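# Slide the phone into its case with two arms

## Task

Get the phone inside its case so that it stays there by itself; a result that holds only while the robot supports it does not count. When finished, release the phone and move the grippers away from it.

## Robot and tools

Robot: two six-joint arms, left_arm and right_arm, each with a parallel gripper. Every per-joint list, whether in a command or a result, uses this order: waist, shoulder, elbow, wrist pitch, wrist yaw, wrist roll. A gripper's fingers point along its own +z axis and close along its own y axis.

Scene frame: all printed gripper poses share one frame. Its origin sits on the table top midway between the arms, +z is up, +x reaches out over the table, and left_arm is mounted on the +y side. The names left and right do not match sides of any image. The state line reads left_arm: ... | right_arm: ..., giving end_effector_position in metres (the point between the finger pads, just behind the tips) and end_effector_quat_wxyz. These printed positions can be off, more so at long reach.

The command row: one flat list of 14 numbers, each in [-1, 1], covering both arms even when only one moves. First come left_arm's 6 joint values and its opening, then right_arm's 6 joint values and its opening. Joint values are offsets, not poses, scaled so that 1.0 equals 1.202 rad for the waist, 1.258 shoulder, 1.238 elbow, 2.073 wrist pitch, 2.022 wrist yaw and 2.022 wrist roll. The opening value is absolute: +1 fully open, -1 closed. Stated joint ranges (rad): waist -2.618 to 3.054, shoulder 0.000 to 3.142, elbow 0.000 to 3.142, wrist pitch -1.571 to 1.571, wrist yaw -1.571 to 1.571, wrist roll -2.094 to 2.094; the true ends may differ by up to 0.036 rad.

execute_actions(actions): a list of up to 15 actions; each action is a table of up to 15 rows, one row per 1/30 s control step, and a short table repeats its final row to fill 15 steps. Each row's joint offsets count from the arm's angles when that action began, not from the previous row; for the first action, from the last reported angles. An action that would push a joint more than 0.036 rad beyond its range is rejected for both arms; if the first action fails this, or any action is malformed, nothing in the call runs. A joint driven into its real end stops there, and the result may say "joint sent to its limit". An empty list just returns state and images.

move(target, speed, blocking): target is one 14-number row as above; its offsets count from the Joint positions in the latest result that shows them. All joints travel so that they finish together, over 0.5 to 10 s; speed (rad/s, 0.01 to 2, default 0.5) caps the joint with the longest trip. Moves ignore obstacles and the other arm. Finger openings are sent at once. The result adds a move: line giving the ending (done, off_target, moving, held, fault), limits=held or limits=none, and each arm's joint farthest from its target. With blocking=false you get a result after 0.5 s; then call wait or stop before any new actions or moves.

wait(seconds): 0 to 10; arms keep their last command and a running move continues. stop(): brakes a running move; fingers keep going. zoom_image(camera, region): region [x0, y0, x1, y1] in pixels of that camera's latest image, at most 504 by 504. Cameras (all 504x504): cam_head_left, cam_head_right, cam_high, cam_low, cam_left_wrist, cam_right_wrist. finished_scene(scene): pass the current scene's number once the phone is settled in its case and released; it cannot be undone and reports success.

Reading results: Joint positions and Joint velocities list each arm's joints (rad, rad/s) then finger-pad gap (m; 0.087 m fully open). Joint targets shows what joints are being driven toward now. grip_measured is the opening on the command scale, each gripper with its own fixed error up to about 1 mm. Step readings list joint angles at some steps; HELD marks steps where an arm's row was held back. "joint command not followed" means a clearance check altered targets. FAULT or OVER-TEMPERATURE FAULT lines mean an arm was stopped; MOTOR HOT warns from 75 °C, with stops at 90 °C and a collapse at 100 °C, so avoid holding loads for long.

Motion behaviour: each joint's target may only lead its measured angle by 0.202 (waist), 0.258 (shoulder), 0.238 (elbow), 0.573 (wrist pitch) and 0.522 (yaw, roll) rad per step, and targets are scaled back if they would move the gripper more than 70 mm; large offsets therefore take several actions, and an unfinished motion should be re-commanded. Friction may leave a joint up to about 0.031 rad short, and smaller commands may do nothing. The robot keeps holding the last command while you think.

Gripping: to hold, command an opening about 0.02 below grip_measured; less grips more gently. Each pad gives about 20 N; a fast close can squeeze harder. Faster moves and targets set farther beyond contact press harder.

Avoid: knocking rigid objects off the table, dropping or slamming the phone, hard pushes, and letting the arms strike or press each other. Loose objects may be nudged occasionally, so check the phone stays seated before ending.

Each tool is called after "Request:" as name([rows], argument=value, ...), one row to a line, values as JSON.

## Session

Request:
execute_actions(actions=[])

Scene clock: 0.00 s.
left_arm: end_effector_position=(+0.4804, +0.2151, +0.1519) grip_measured=+0.990 end_effector_quat_wxyz=(+0.605, +0.078, +0.680, -0.407) | right_arm: end_effector_position=(+0.1053, -0.5407, +0.3007) grip_measured=+0.986 end_effector_quat_wxyz=(+0.489, +0.587, +0.548, +0.341)
Joint names: [waist, shoulder, elbow, wrist pitch, wrist yaw, wrist roll]
Joint positions: left_arm=[ 0.159  1.996  0.946  1.139  0.777 -0.541  0.087] | right_arm=[-1.664  1.308  1.315 -1.42  -1.274  0.022  0.087]
Joint velocities: left_arm=[-0.012 -0.017  0.002  0.007 -0.051 -0.037  0.   ] | right_arm=[-0.012  0.007  0.012  0.022 -0.007  0.037  0.   ]
Motor temperatures (°C, as the motors report them): left_arm=[28 26 27 27 24 26] | right_arm=[28 28 26 25 27 26]
Joint targets: left_arm=[0.159 1.996 0.946 1.139 0.777 -0.541] | right_arm=[-1.664 1.308 1.315 -1.420 -1.274 0.022]

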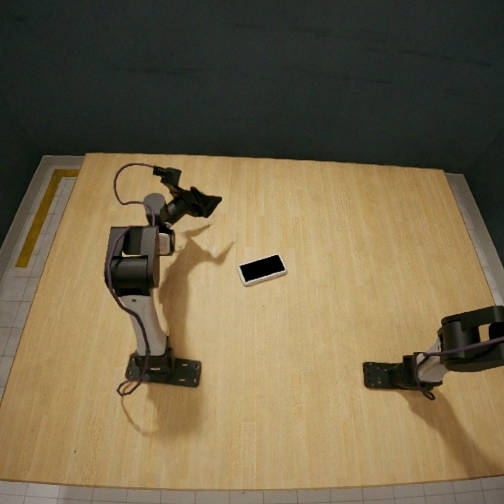

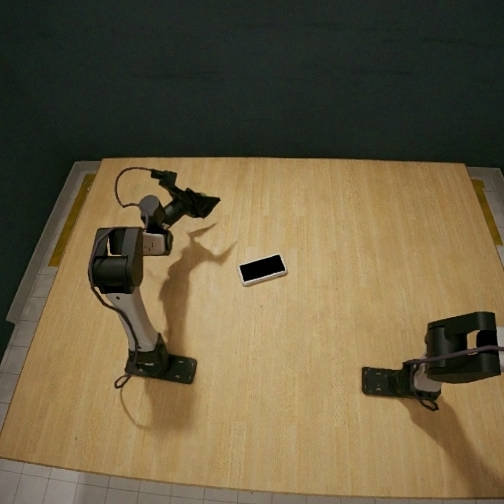

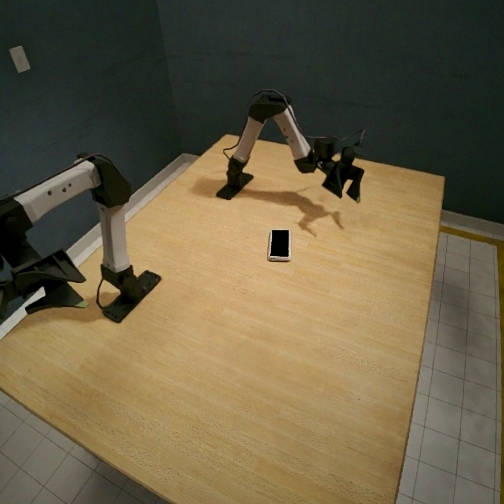

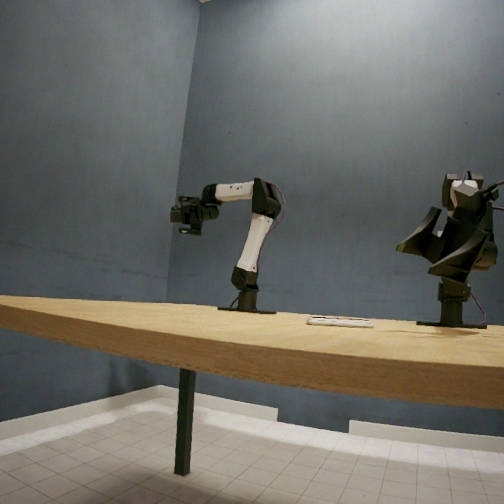

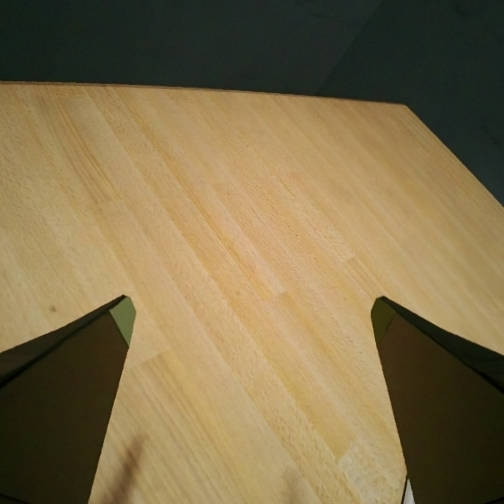

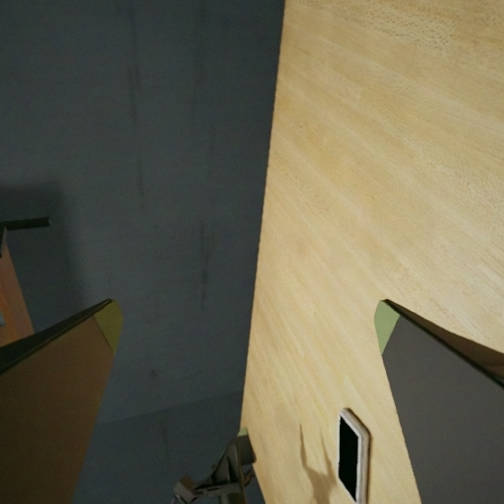

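Request:
zoom_image(camera="cam_head_left", region=[220, 235, 310, 305])

Request:
zoom_image(camera="cam_low", region=[290, 295, 390, 345])

Request:
zoom_image(camera="cam_high", region=[250, 215, 310, 275])

Region (220, 235, 310, 305) of cam_head_left's 504x504 image, scaled by 5.600, with more detail than that image has.

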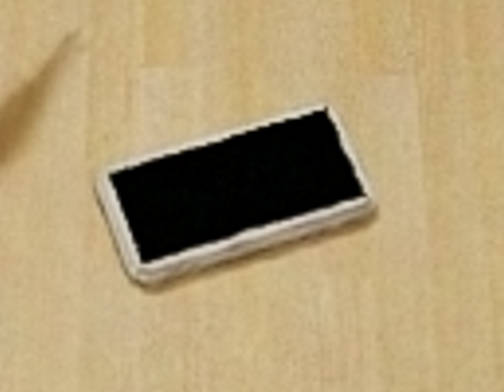

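Region (290, 295, 390, 345) of cam_low's 504x504 image, scaled by 5.040, with more detail than that image has.

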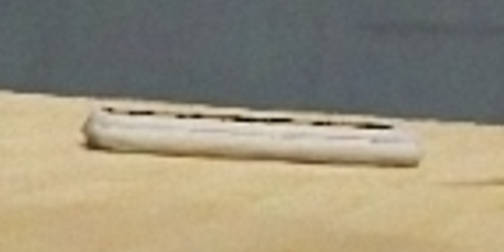

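Region (250, 215, 310, 275) of cam_high's 504x504 image, scaled by 8.400, with more detail than that image has.

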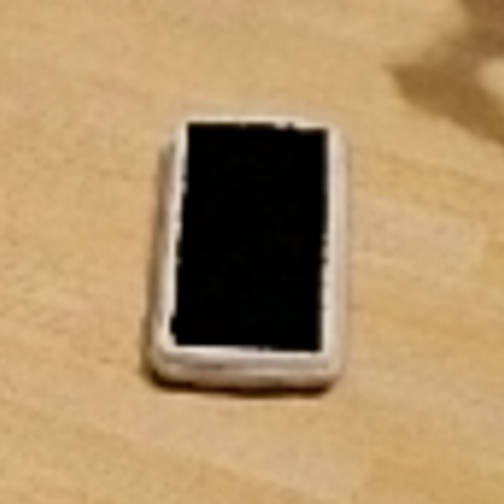

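Request:
move(target=[-0.63,-0.235,0.286,-1.0,-0.384,0.27,-1,0,0,0,0,0,0,1], speed=1.0)

Scene clock: 12.77 s.
left_arm: end_effector_position=(+0.2285, +0.1170, +0.0723) grip_measured=-1.000 end_effector_quat_wxyz=(+0.097, +0.330, +0.938, -0.039) | right_arm: end_effector_position=(+0.1053, -0.5407, +0.3007) grip_measured=+0.986 end_effector_quat_wxyz=(+0.489, +0.587, +0.548, +0.341)
Joint names: [waist, shoulder, elbow, wrist pitch, wrist yaw, wrist roll]
Joint positions: left_arm=[-0.592  1.719  1.281 -0.924  0.008 -0.002  0.   ] | right_arm=[-1.664  1.308  1.315 -1.42  -1.274  0.022  0.087]
Joint velocities: left_arm=[ 0.012 -0.002  0.007 -0.066  0.037  0.066  0.   ] | right_arm=[ 0.007  0.002 -0.017  0.066  0.037 -0.051  0.   ]
Motor temperatures (°C, as the motors report them): left_arm=[28 31 30 30 24 26] | right_arm=[28 28 27 25 27 26]
Joint targets: left_arm=[-0.598 1.701 1.300 -0.934 0.001 0.005] | right_arm=[-1.664 1.308 1.315 -1.420 -1.274 0.022]
move: done; limits=none; left_arm: farthest joint: the shoulder, 0.019 radians from its target (0.296 radians at the start); right_arm: farthest joint: the waist, 0.000 radians from its target (0.000 radians at the start)

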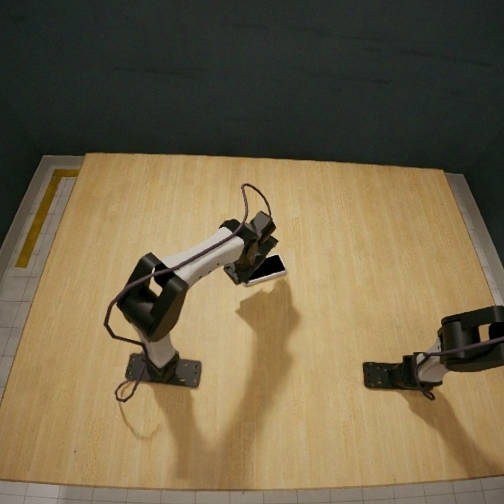

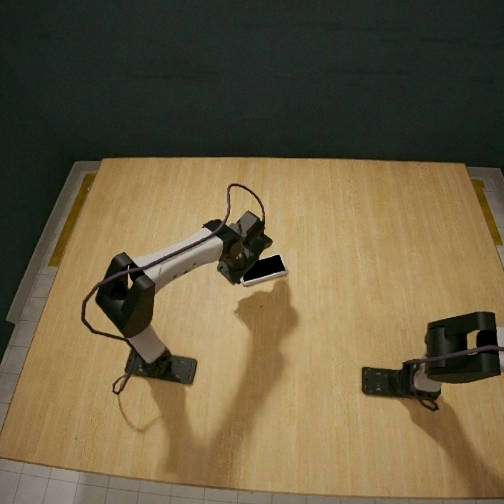

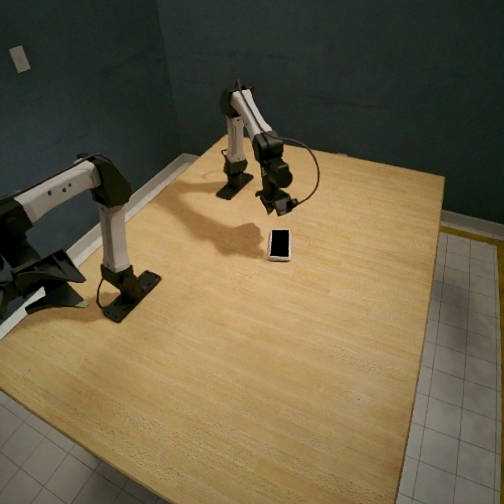

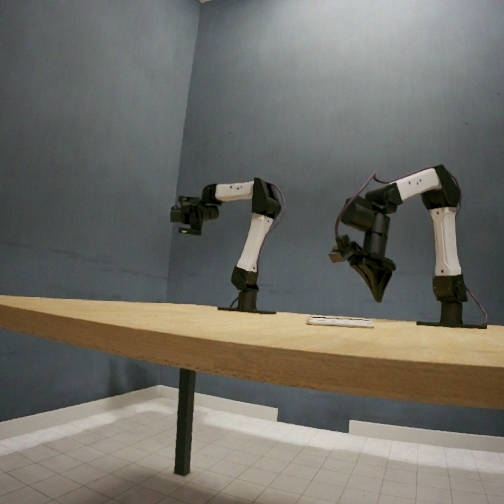

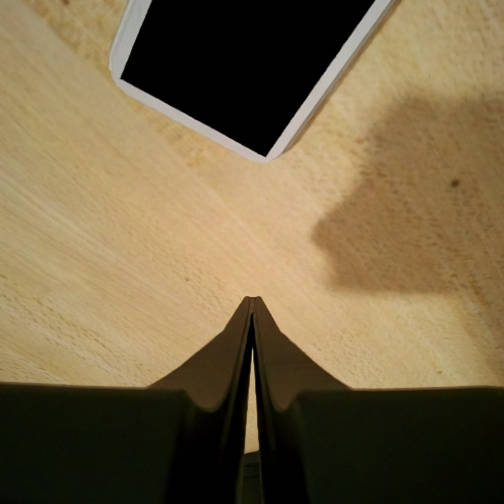

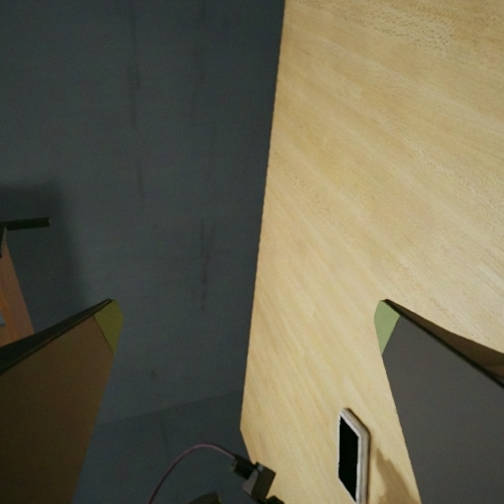

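Request:
move(target=[0.035,0.275,0.275,0,0,0,-1,0,0,0,0,0,0,1])

Scene clock: 22.93 s.
left_arm: end_effector_position=(+0.2991, +0.0774, +0.0435) grip_measured=-1.000 end_effector_quat_wxyz=(+0.095, +0.315, +0.944, -0.036) | right_arm: end_effector_position=(+0.1053, -0.5407, +0.3007) grip_measured=+0.986 end_effector_quat_wxyz=(+0.489, +0.587, +0.548, +0.341)
Joint names: [waist, shoulder, elbow, wrist pitch, wrist yaw, wrist roll]
Joint positions: left_arm=[-0.558  2.047  1.6   -0.921  0.008 -0.002  0.   ] | right_arm=[-1.664  1.308  1.315 -1.42  -1.274  0.022  0.087]
Joint velocities: left_arm=[-0.002 -0.002  0.002  0.007  0.007 -0.051  0.   ] | right_arm=[-0.002 -0.017 -0.007  0.037 -0.051  0.007  0.   ]
Motor temperatures (°C, as the motors report them): left_arm=[28 33 32 30 24 26] | right_arm=[28 28 28 25 27 26]
Joint targets: left_arm=[-0.550 2.065 1.622 -0.924 0.008 -0.002] | right_arm=[-1.664 1.308 1.315 -1.420 -1.274 0.022]
move: off_target (left_arm); limits=none; left_arm: farthest joint: the elbow, 0.022 radians from its target (0.340 radians at the start); right_arm: farthest joint: the waist, 0.000 radians from its target (0.000 radians at the start)

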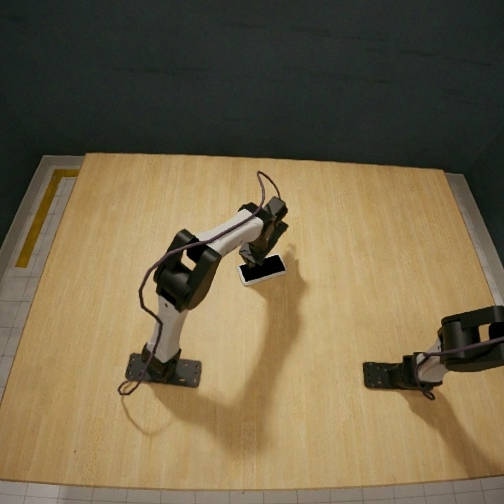

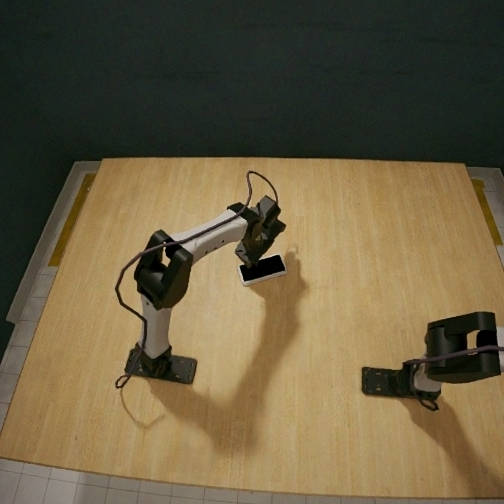

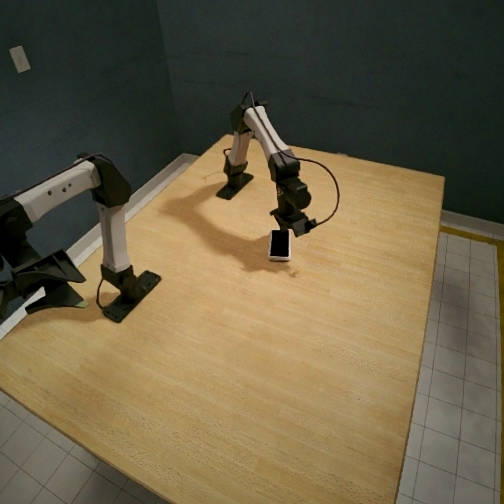

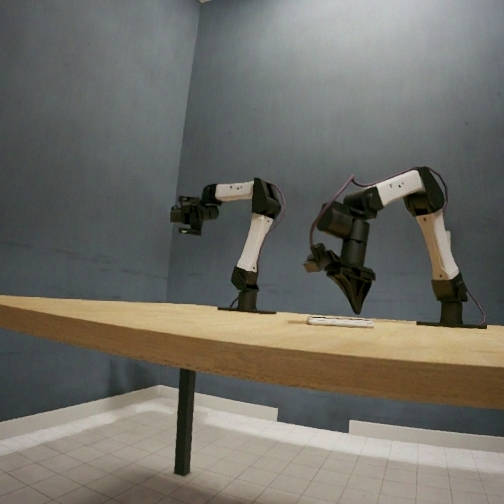

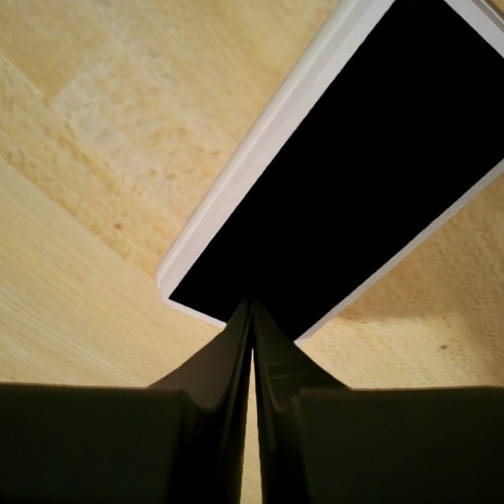

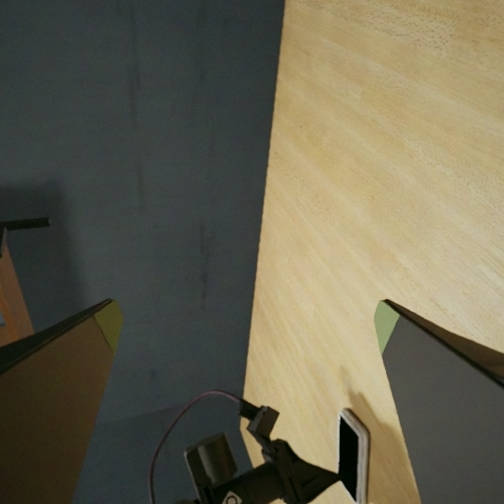

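Request:
move(target=[0,0.08,0,0,0,0,-1,0,0,0,0,0,0,1], speed=0.08)

Request:
zoom_image(camera="cam_low", region=[290, 295, 390, 345])

Scene clock: 26.50 s.
left_arm: end_effector_position=(+0.2967, +0.0792, +0.0289) grip_measured=-1.000 end_effector_quat_wxyz=(+0.077, +0.315, +0.945, -0.030) | right_arm: end_effector_position=(+0.1053, -0.5407, +0.3007) grip_measured=+0.986 end_effector_quat_wxyz=(+0.489, +0.587, +0.548, +0.341)
Joint names: [waist, shoulder, elbow, wrist pitch, wrist yaw, wrist roll]
Joint positions: left_arm=[-0.558  2.086  1.6   -0.92   0.008 -0.002  0.   ] | right_arm=[-1.664  1.308  1.315 -1.42  -1.274  0.022  0.087]
Joint velocities: left_arm=[-0.007  0.002 -0.017  0.066  0.022  0.037  0.   ] | right_arm=[-0.007 -0.017 -0.002  0.037 -0.022  0.022  0.001]
Motor temperatures (°C, as the motors report them): left_arm=[28 34 33 29 24 26] | right_arm=[28 28 28 25 27 26]
Joint targets: left_arm=[-0.558 2.147 1.600 -0.920 0.008 -0.002] | right_arm=[-1.664 1.308 1.315 -1.420 -1.274 0.022]
move: off_target (left_arm); limits=none; left_arm: farthest joint: the shoulder, 0.062 radians from its target (0.101 radians at the start); right_arm: farthest joint: the waist, 0.000 radians from its target (0.000 radians at the start)

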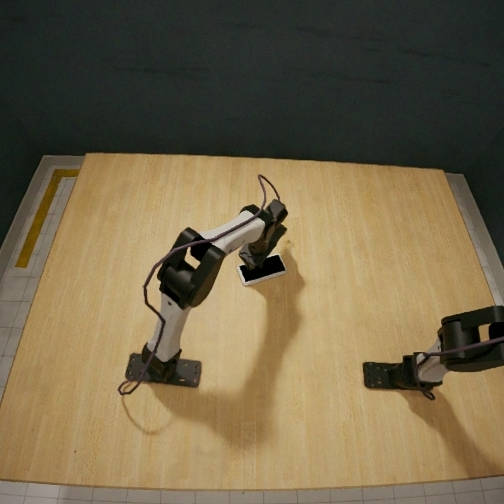

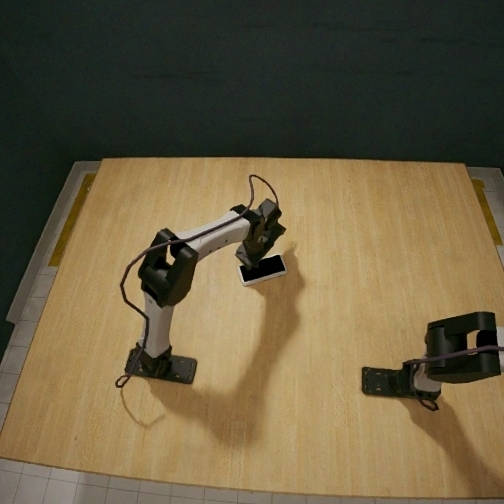

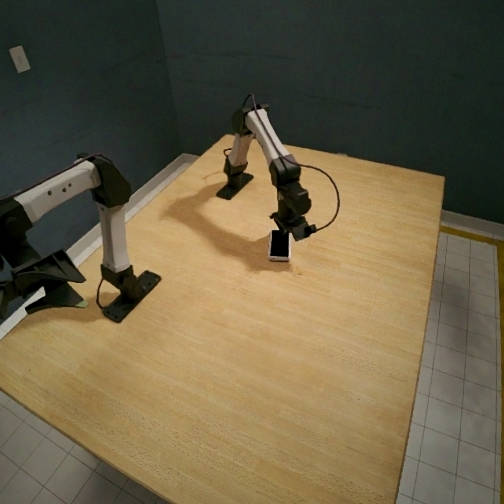

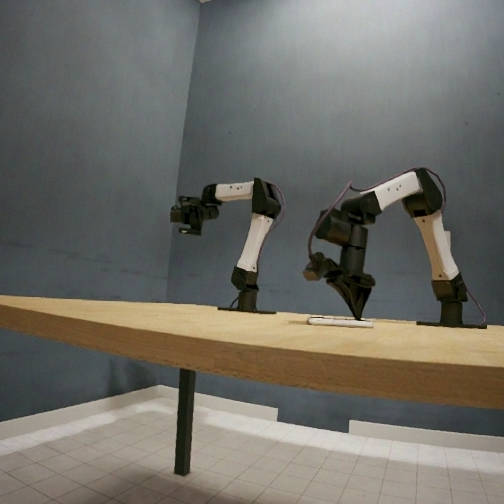

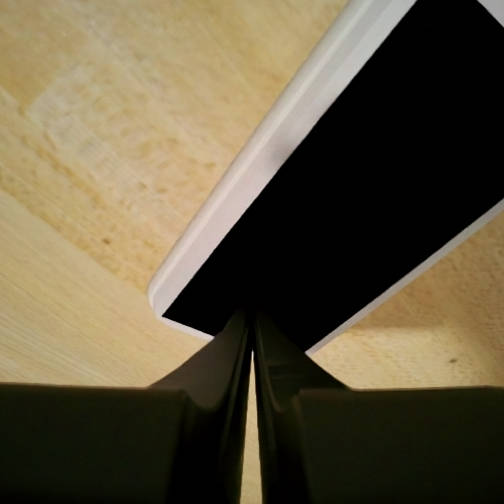

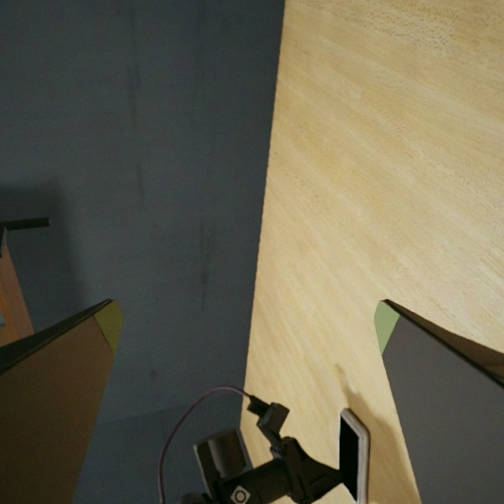

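Region (290, 295, 390, 345) of cam_low's 504x504 image, scaled by 5.040, with more detail than that image has.

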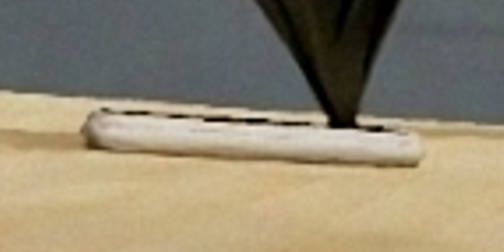

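Request:
move(target=[0,0.11,0,0,0,0,-1,0,0,0,0,0,0,1], speed=0.15)

Request:
zoom_image(camera="cam_low", region=[290, 295, 390, 345])

Request:
zoom_image(camera="cam_left_wrist", region=[120, 0, 504, 400])

Scene clock: 29.90 s.
left_arm: end_effector_position=(+0.2964, +0.0790, +0.0226) grip_measured=-1.000 end_effector_quat_wxyz=(+0.064, +0.315, +0.946, -0.027) | right_arm: end_effector_position=(+0.1053, -0.5407, +0.3007) grip_measured=+0.986 end_effector_quat_wxyz=(+0.489, +0.587, +0.548, +0.341)
Joint names: [waist, shoulder, elbow, wrist pitch, wrist yaw, wrist roll]
Joint positions: left_arm=[-0.558  2.117  1.622 -0.938  0.01  -0.002  0.   ] | right_arm=[-1.664  1.308  1.315 -1.42  -1.274  0.022  0.087]
Joint velocities: left_arm=[ 0.012 -0.017  0.002  0.125 -0.051  0.022  0.   ] | right_arm=[-0.002  0.017  0.007  0.066  0.037  0.081 -0.001]
Motor temperatures (°C, as the motors report them): left_arm=[28 34 33 29 24 26] | right_arm=[28 28 28 25 27 26]
Joint targets: left_arm=[-0.558 2.224 1.600 -0.920 0.008 -0.002] | right_arm=[-1.664 1.308 1.315 -1.420 -1.274 0.022]
move: off_target (left_arm); limits=none; left_arm: farthest joint: the shoulder, 0.107 radians from its target (0.139 radians at the start); right_arm: farthest joint: the waist, 0.000 radians from its target (0.000 radians at the start)

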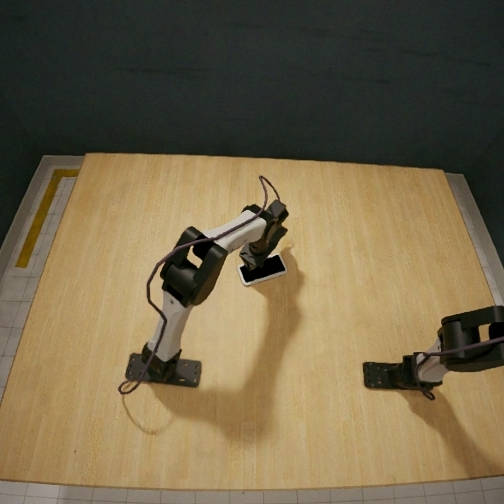

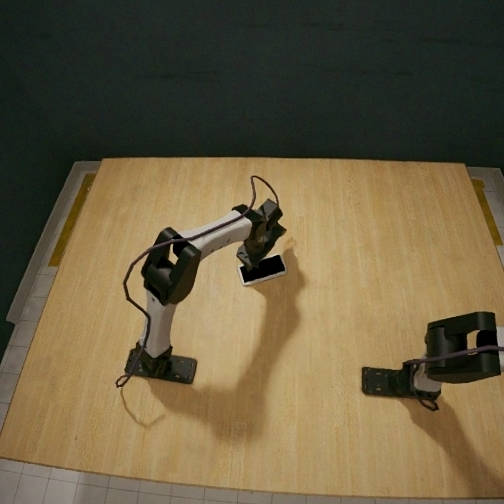

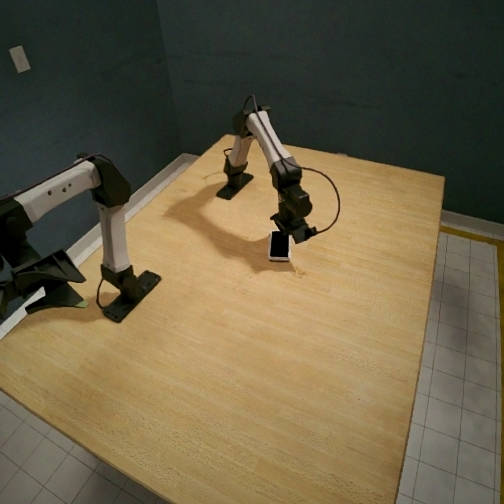

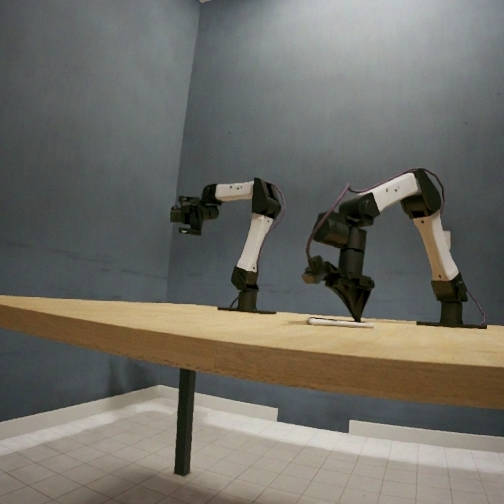

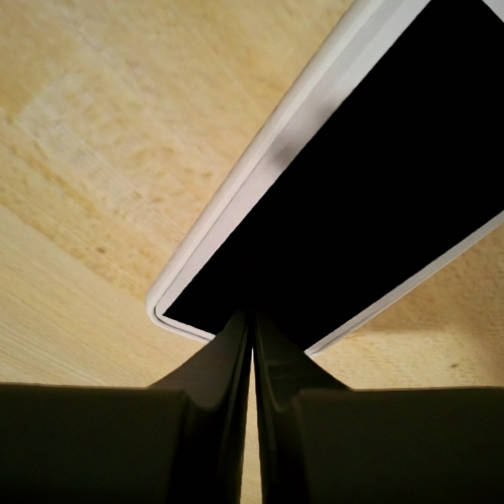

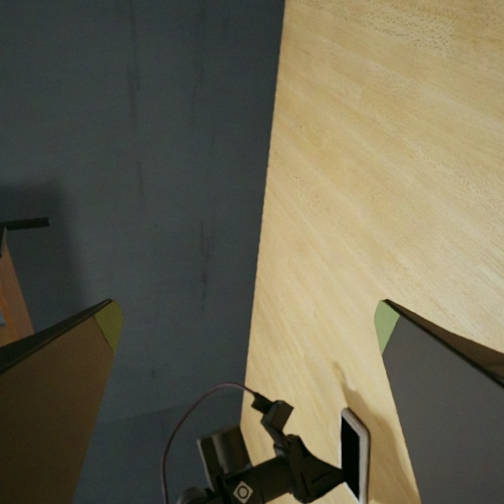

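Region (290, 295, 390, 345) of cam_low's 504x504 image, scaled by 5.040, with more detail than that image has.

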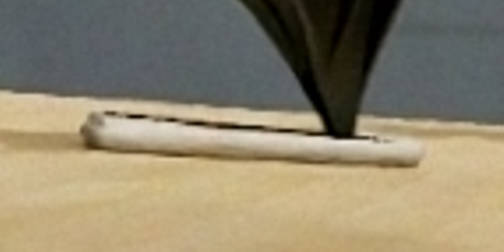

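Region (120, 0, 504, 400) of cam_left_wrist's 504x504 image, scaled by 1.260, with more detail than that image has; it fills the left 484 columns of this view, and the rest is white.

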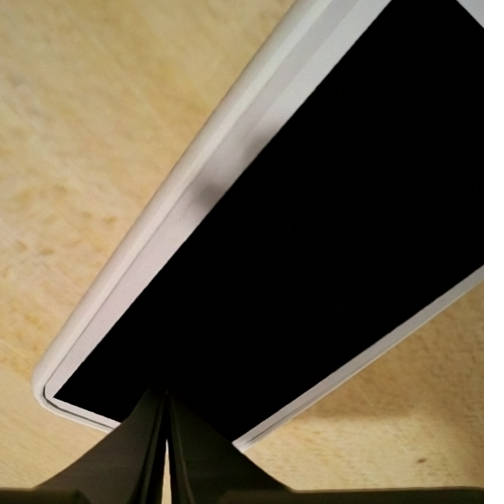

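Request:
move(target=[0,-0.06,0.02,0,0,0,-1,0,0,0,0,0,0,1])

Request:
move(target=[-0.115,0.255,0.42,-0.1,0,0,-1,0,0,0,0,0,0,1])

Scene clock: 34.57 s.
left_arm: end_effector_position=(+0.3005, +0.0759, +0.0466) grip_measured=-1.000 end_effector_quat_wxyz=(+0.093, +0.315, +0.944, -0.036) | right_arm: end_effector_position=(+0.1053, -0.5407, +0.3007) grip_measured=+0.986 end_effector_quat_wxyz=(+0.489, +0.587, +0.548, +0.341)
Joint names: [waist, shoulder, elbow, wrist pitch, wrist yaw, wrist roll]
Joint positions: left_arm=[-0.558  2.055  1.624 -0.94   0.01  -0.002  0.   ] | right_arm=[-1.664  1.308  1.315 -1.42  -1.274  0.022  0.087]
Joint velocities: left_arm=[-0.007  0.012  0.007 -0.051  0.007 -0.037  0.   ] | right_arm=[ 0.017  0.012 -0.002  0.037  0.022  0.007  0.   ]
Motor temperatures (°C, as the motors report them): left_arm=[28 34 33 29 24 26] | right_arm=[28 29 29 25 27 26]
Joint targets: left_arm=[-0.558 2.042 1.647 -0.938 0.010 -0.002] | right_arm=[-1.664 1.308 1.315 -1.420 -1.274 0.022]
move: off_target (left_arm); limits=none; left_arm: farthest joint: the elbow, 0.022 radians from its target (0.024 radians at the start); right_arm: farthest joint: the waist, 0.000 radians from its target (0.000 radians at the start)

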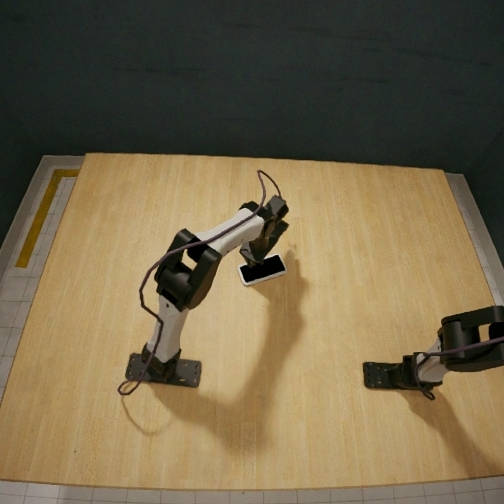

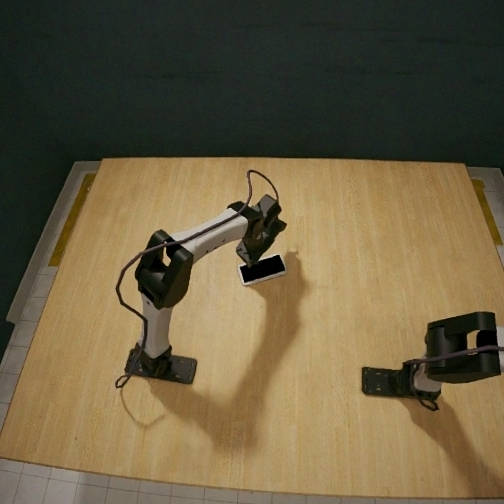

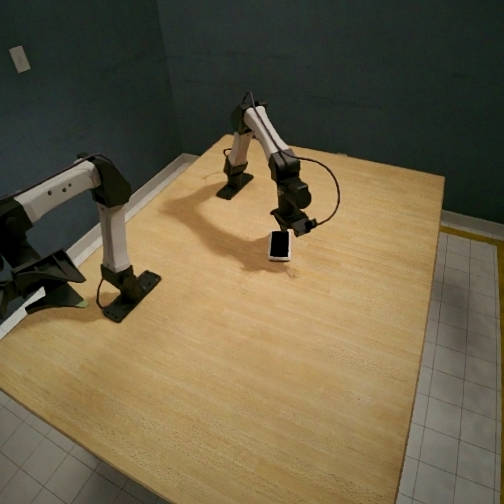

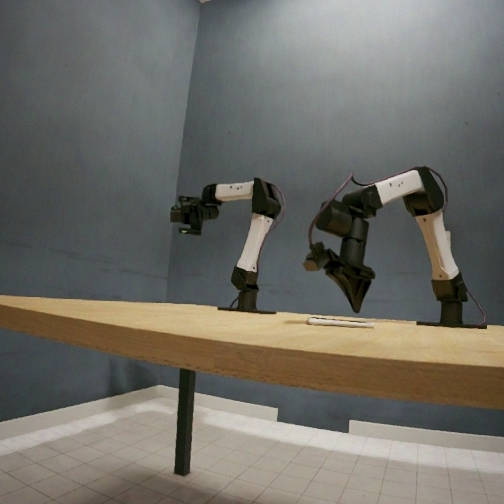

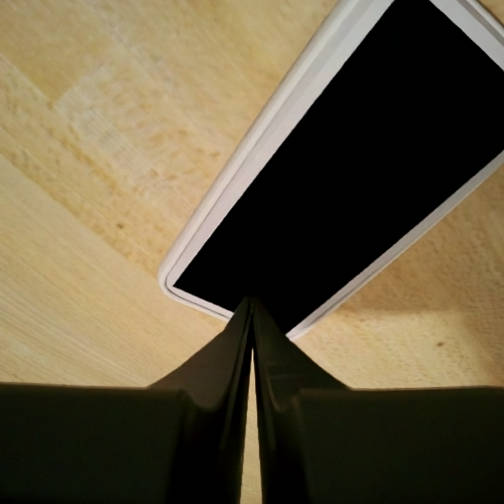

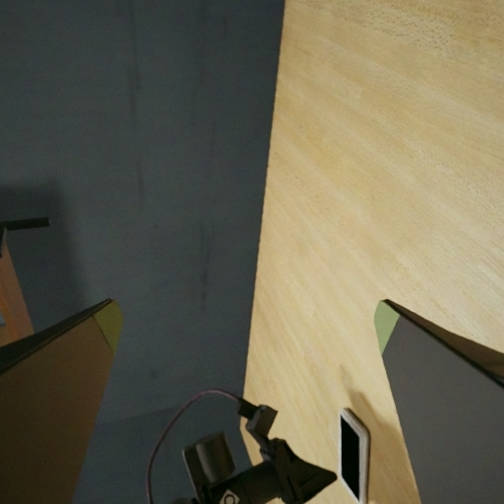

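Scene clock: 36.30 s.
left_arm: end_effector_position=(+0.3149, -0.0127, +0.0510) grip_measured=-1.000 end_effector_quat_wxyz=(+0.093, +0.377, +0.921, -0.044) | right_arm: end_effector_position=(+0.1053, -0.5407, +0.3007) grip_measured=+0.986 end_effector_quat_wxyz=(+0.489, +0.587, +0.548, +0.341)
Joint names: [waist, shoulder, elbow, wrist pitch, wrist yaw, wrist roll]
Joint positions: left_arm=[-0.691  2.353  2.125 -1.137  0.01  -0.002  0.   ] | right_arm=[-1.664  1.308  1.315 -1.42  -1.274  0.022  0.087]
Joint velocities: left_arm=[-0.012 -0.007 -0.002  0.007 -0.051 -0.007  0.   ] | right_arm=[-0.002 -0.007  0.007 -0.007  0.081 -0.007  0.001]
Motor temperatures (°C, as the motors report them): left_arm=[28 34 33 29 24 26] | right_arm=[28 29 29 26 28 26]
Joint targets: left_arm=[-0.697 2.376 2.144 -1.147 0.010 -0.002] | right_arm=[-1.664 1.308 1.315 -1.420 -1.274 0.022]
move: off_target (left_arm); limits=none; left_arm: farthest joint: the shoulder, 0.023 radians from its target (0.321 radians at the start); right_arm: farthest joint: the waist, 0.000 radians from its target (0.000 radians at the start)

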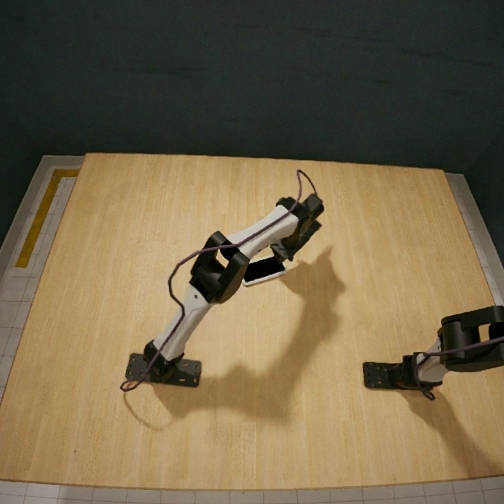

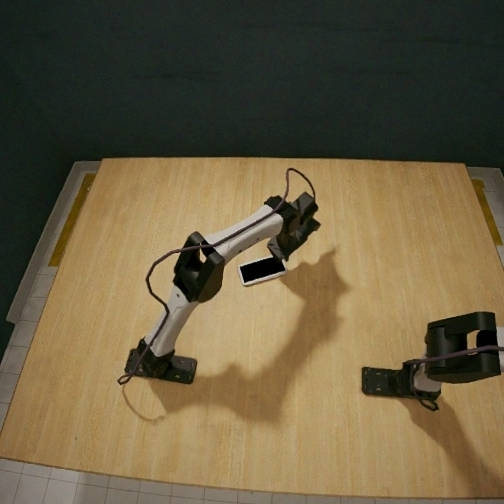

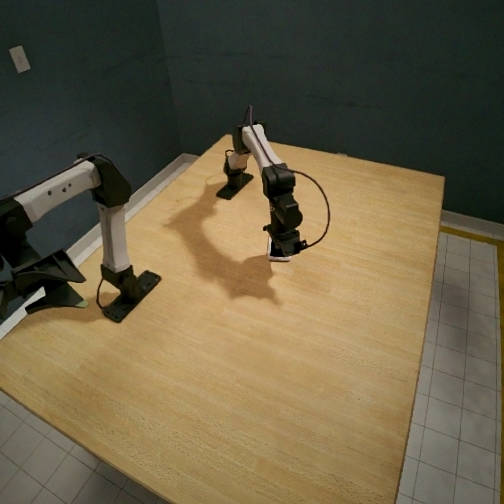

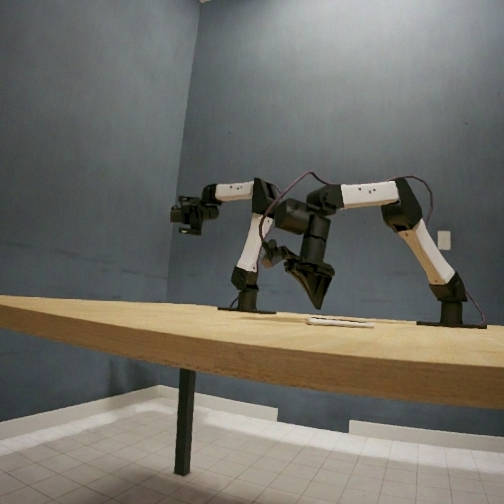

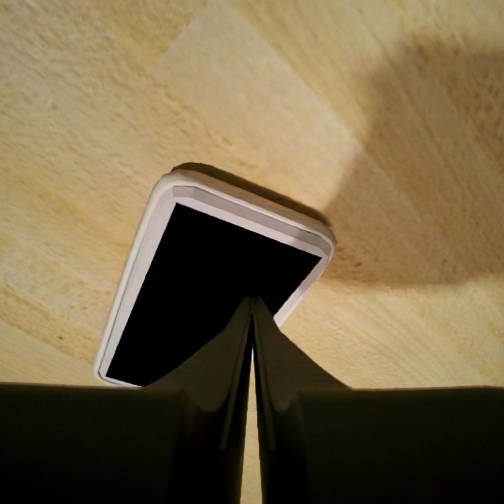

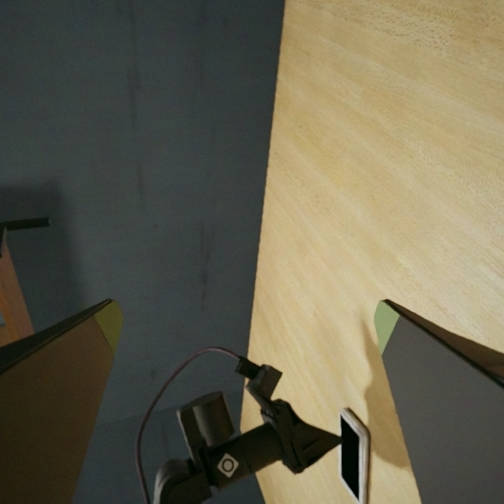

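Request:
move(target=[0.05,0.05,0,0,0,0,-1,0,0,0,0,0,0,1], speed=0.15)

Scene clock: 39.13 s.
left_arm: end_effector_position=(+0.3303, +0.0088, +0.0302) grip_measured=-1.000 end_effector_quat_wxyz=(+0.072, +0.351, +0.933, -0.033) | right_arm: end_effector_position=(+0.1053, -0.5407, +0.3007) grip_measured=+0.986 end_effector_quat_wxyz=(+0.489, +0.587, +0.548, +0.341)
Joint names: [waist, shoulder, elbow, wrist pitch, wrist yaw, wrist roll]
Joint positions: left_arm=[-0.635  2.4    2.125 -1.137  0.01  -0.002  0.   ] | right_arm=[-1.664  1.308  1.315 -1.42  -1.274  0.022  0.087]
Joint velocities: left_arm=[ 0.012  0.012 -0.007 -0.007  0.037 -0.007  0.   ] | right_arm=[-0.012  0.017 -0.002  0.037 -0.022  0.007 -0.   ]
Motor temperatures (°C, as the motors report them): left_arm=[28 35 34 29 24 26] | right_arm=[28 29 29 26 28 26]
Joint targets: left_arm=[-0.631 2.416 2.125 -1.137 0.010 -0.002] | right_arm=[-1.664 1.308 1.315 -1.420 -1.274 0.022]
move: done; limits=none; left_arm: farthest joint: the shoulder, 0.016 radians from its target (0.063 radians at the start); right_arm: farthest joint: the waist, 0.000 radians from its target (0.000 radians at the start)

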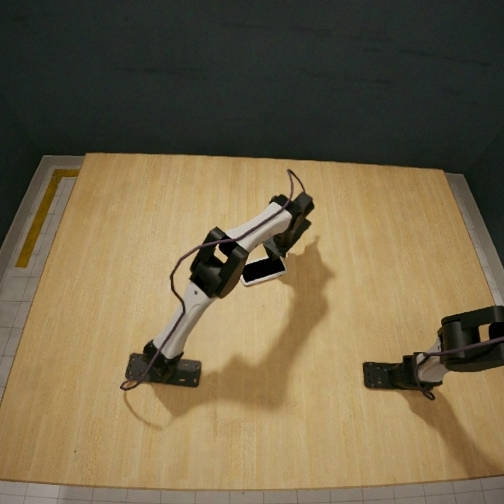

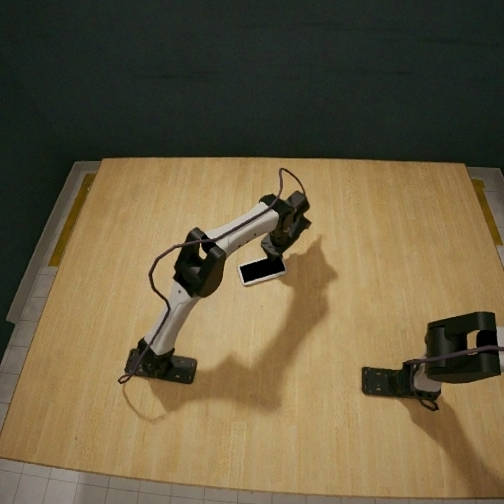

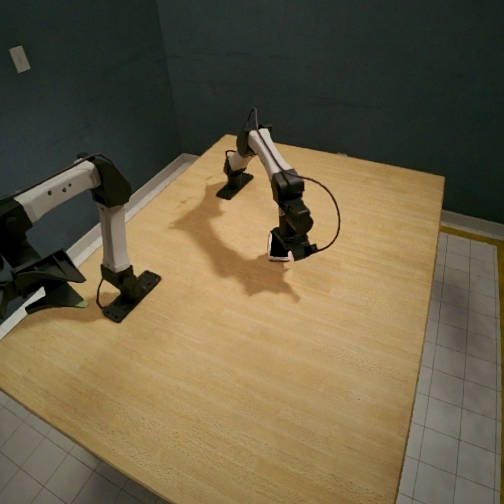

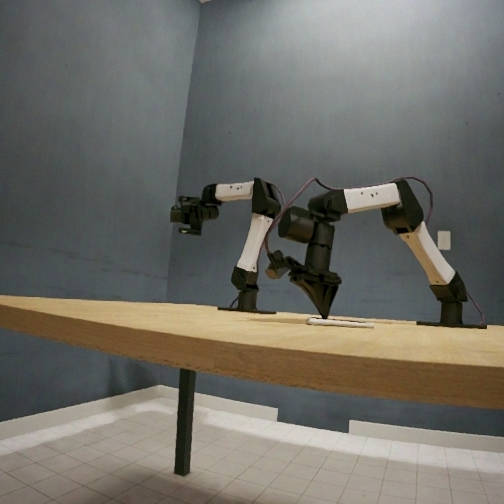

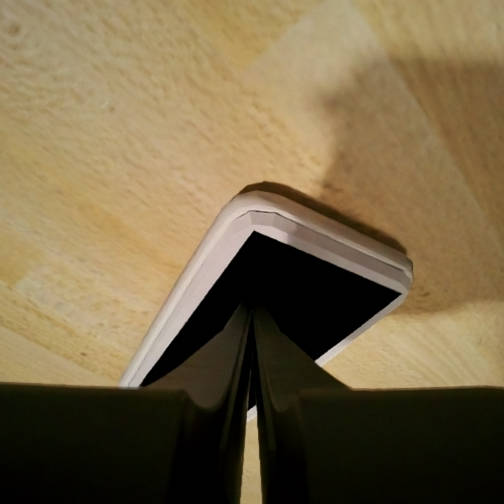

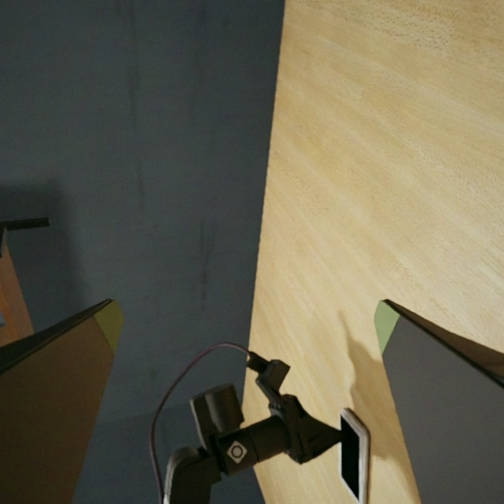

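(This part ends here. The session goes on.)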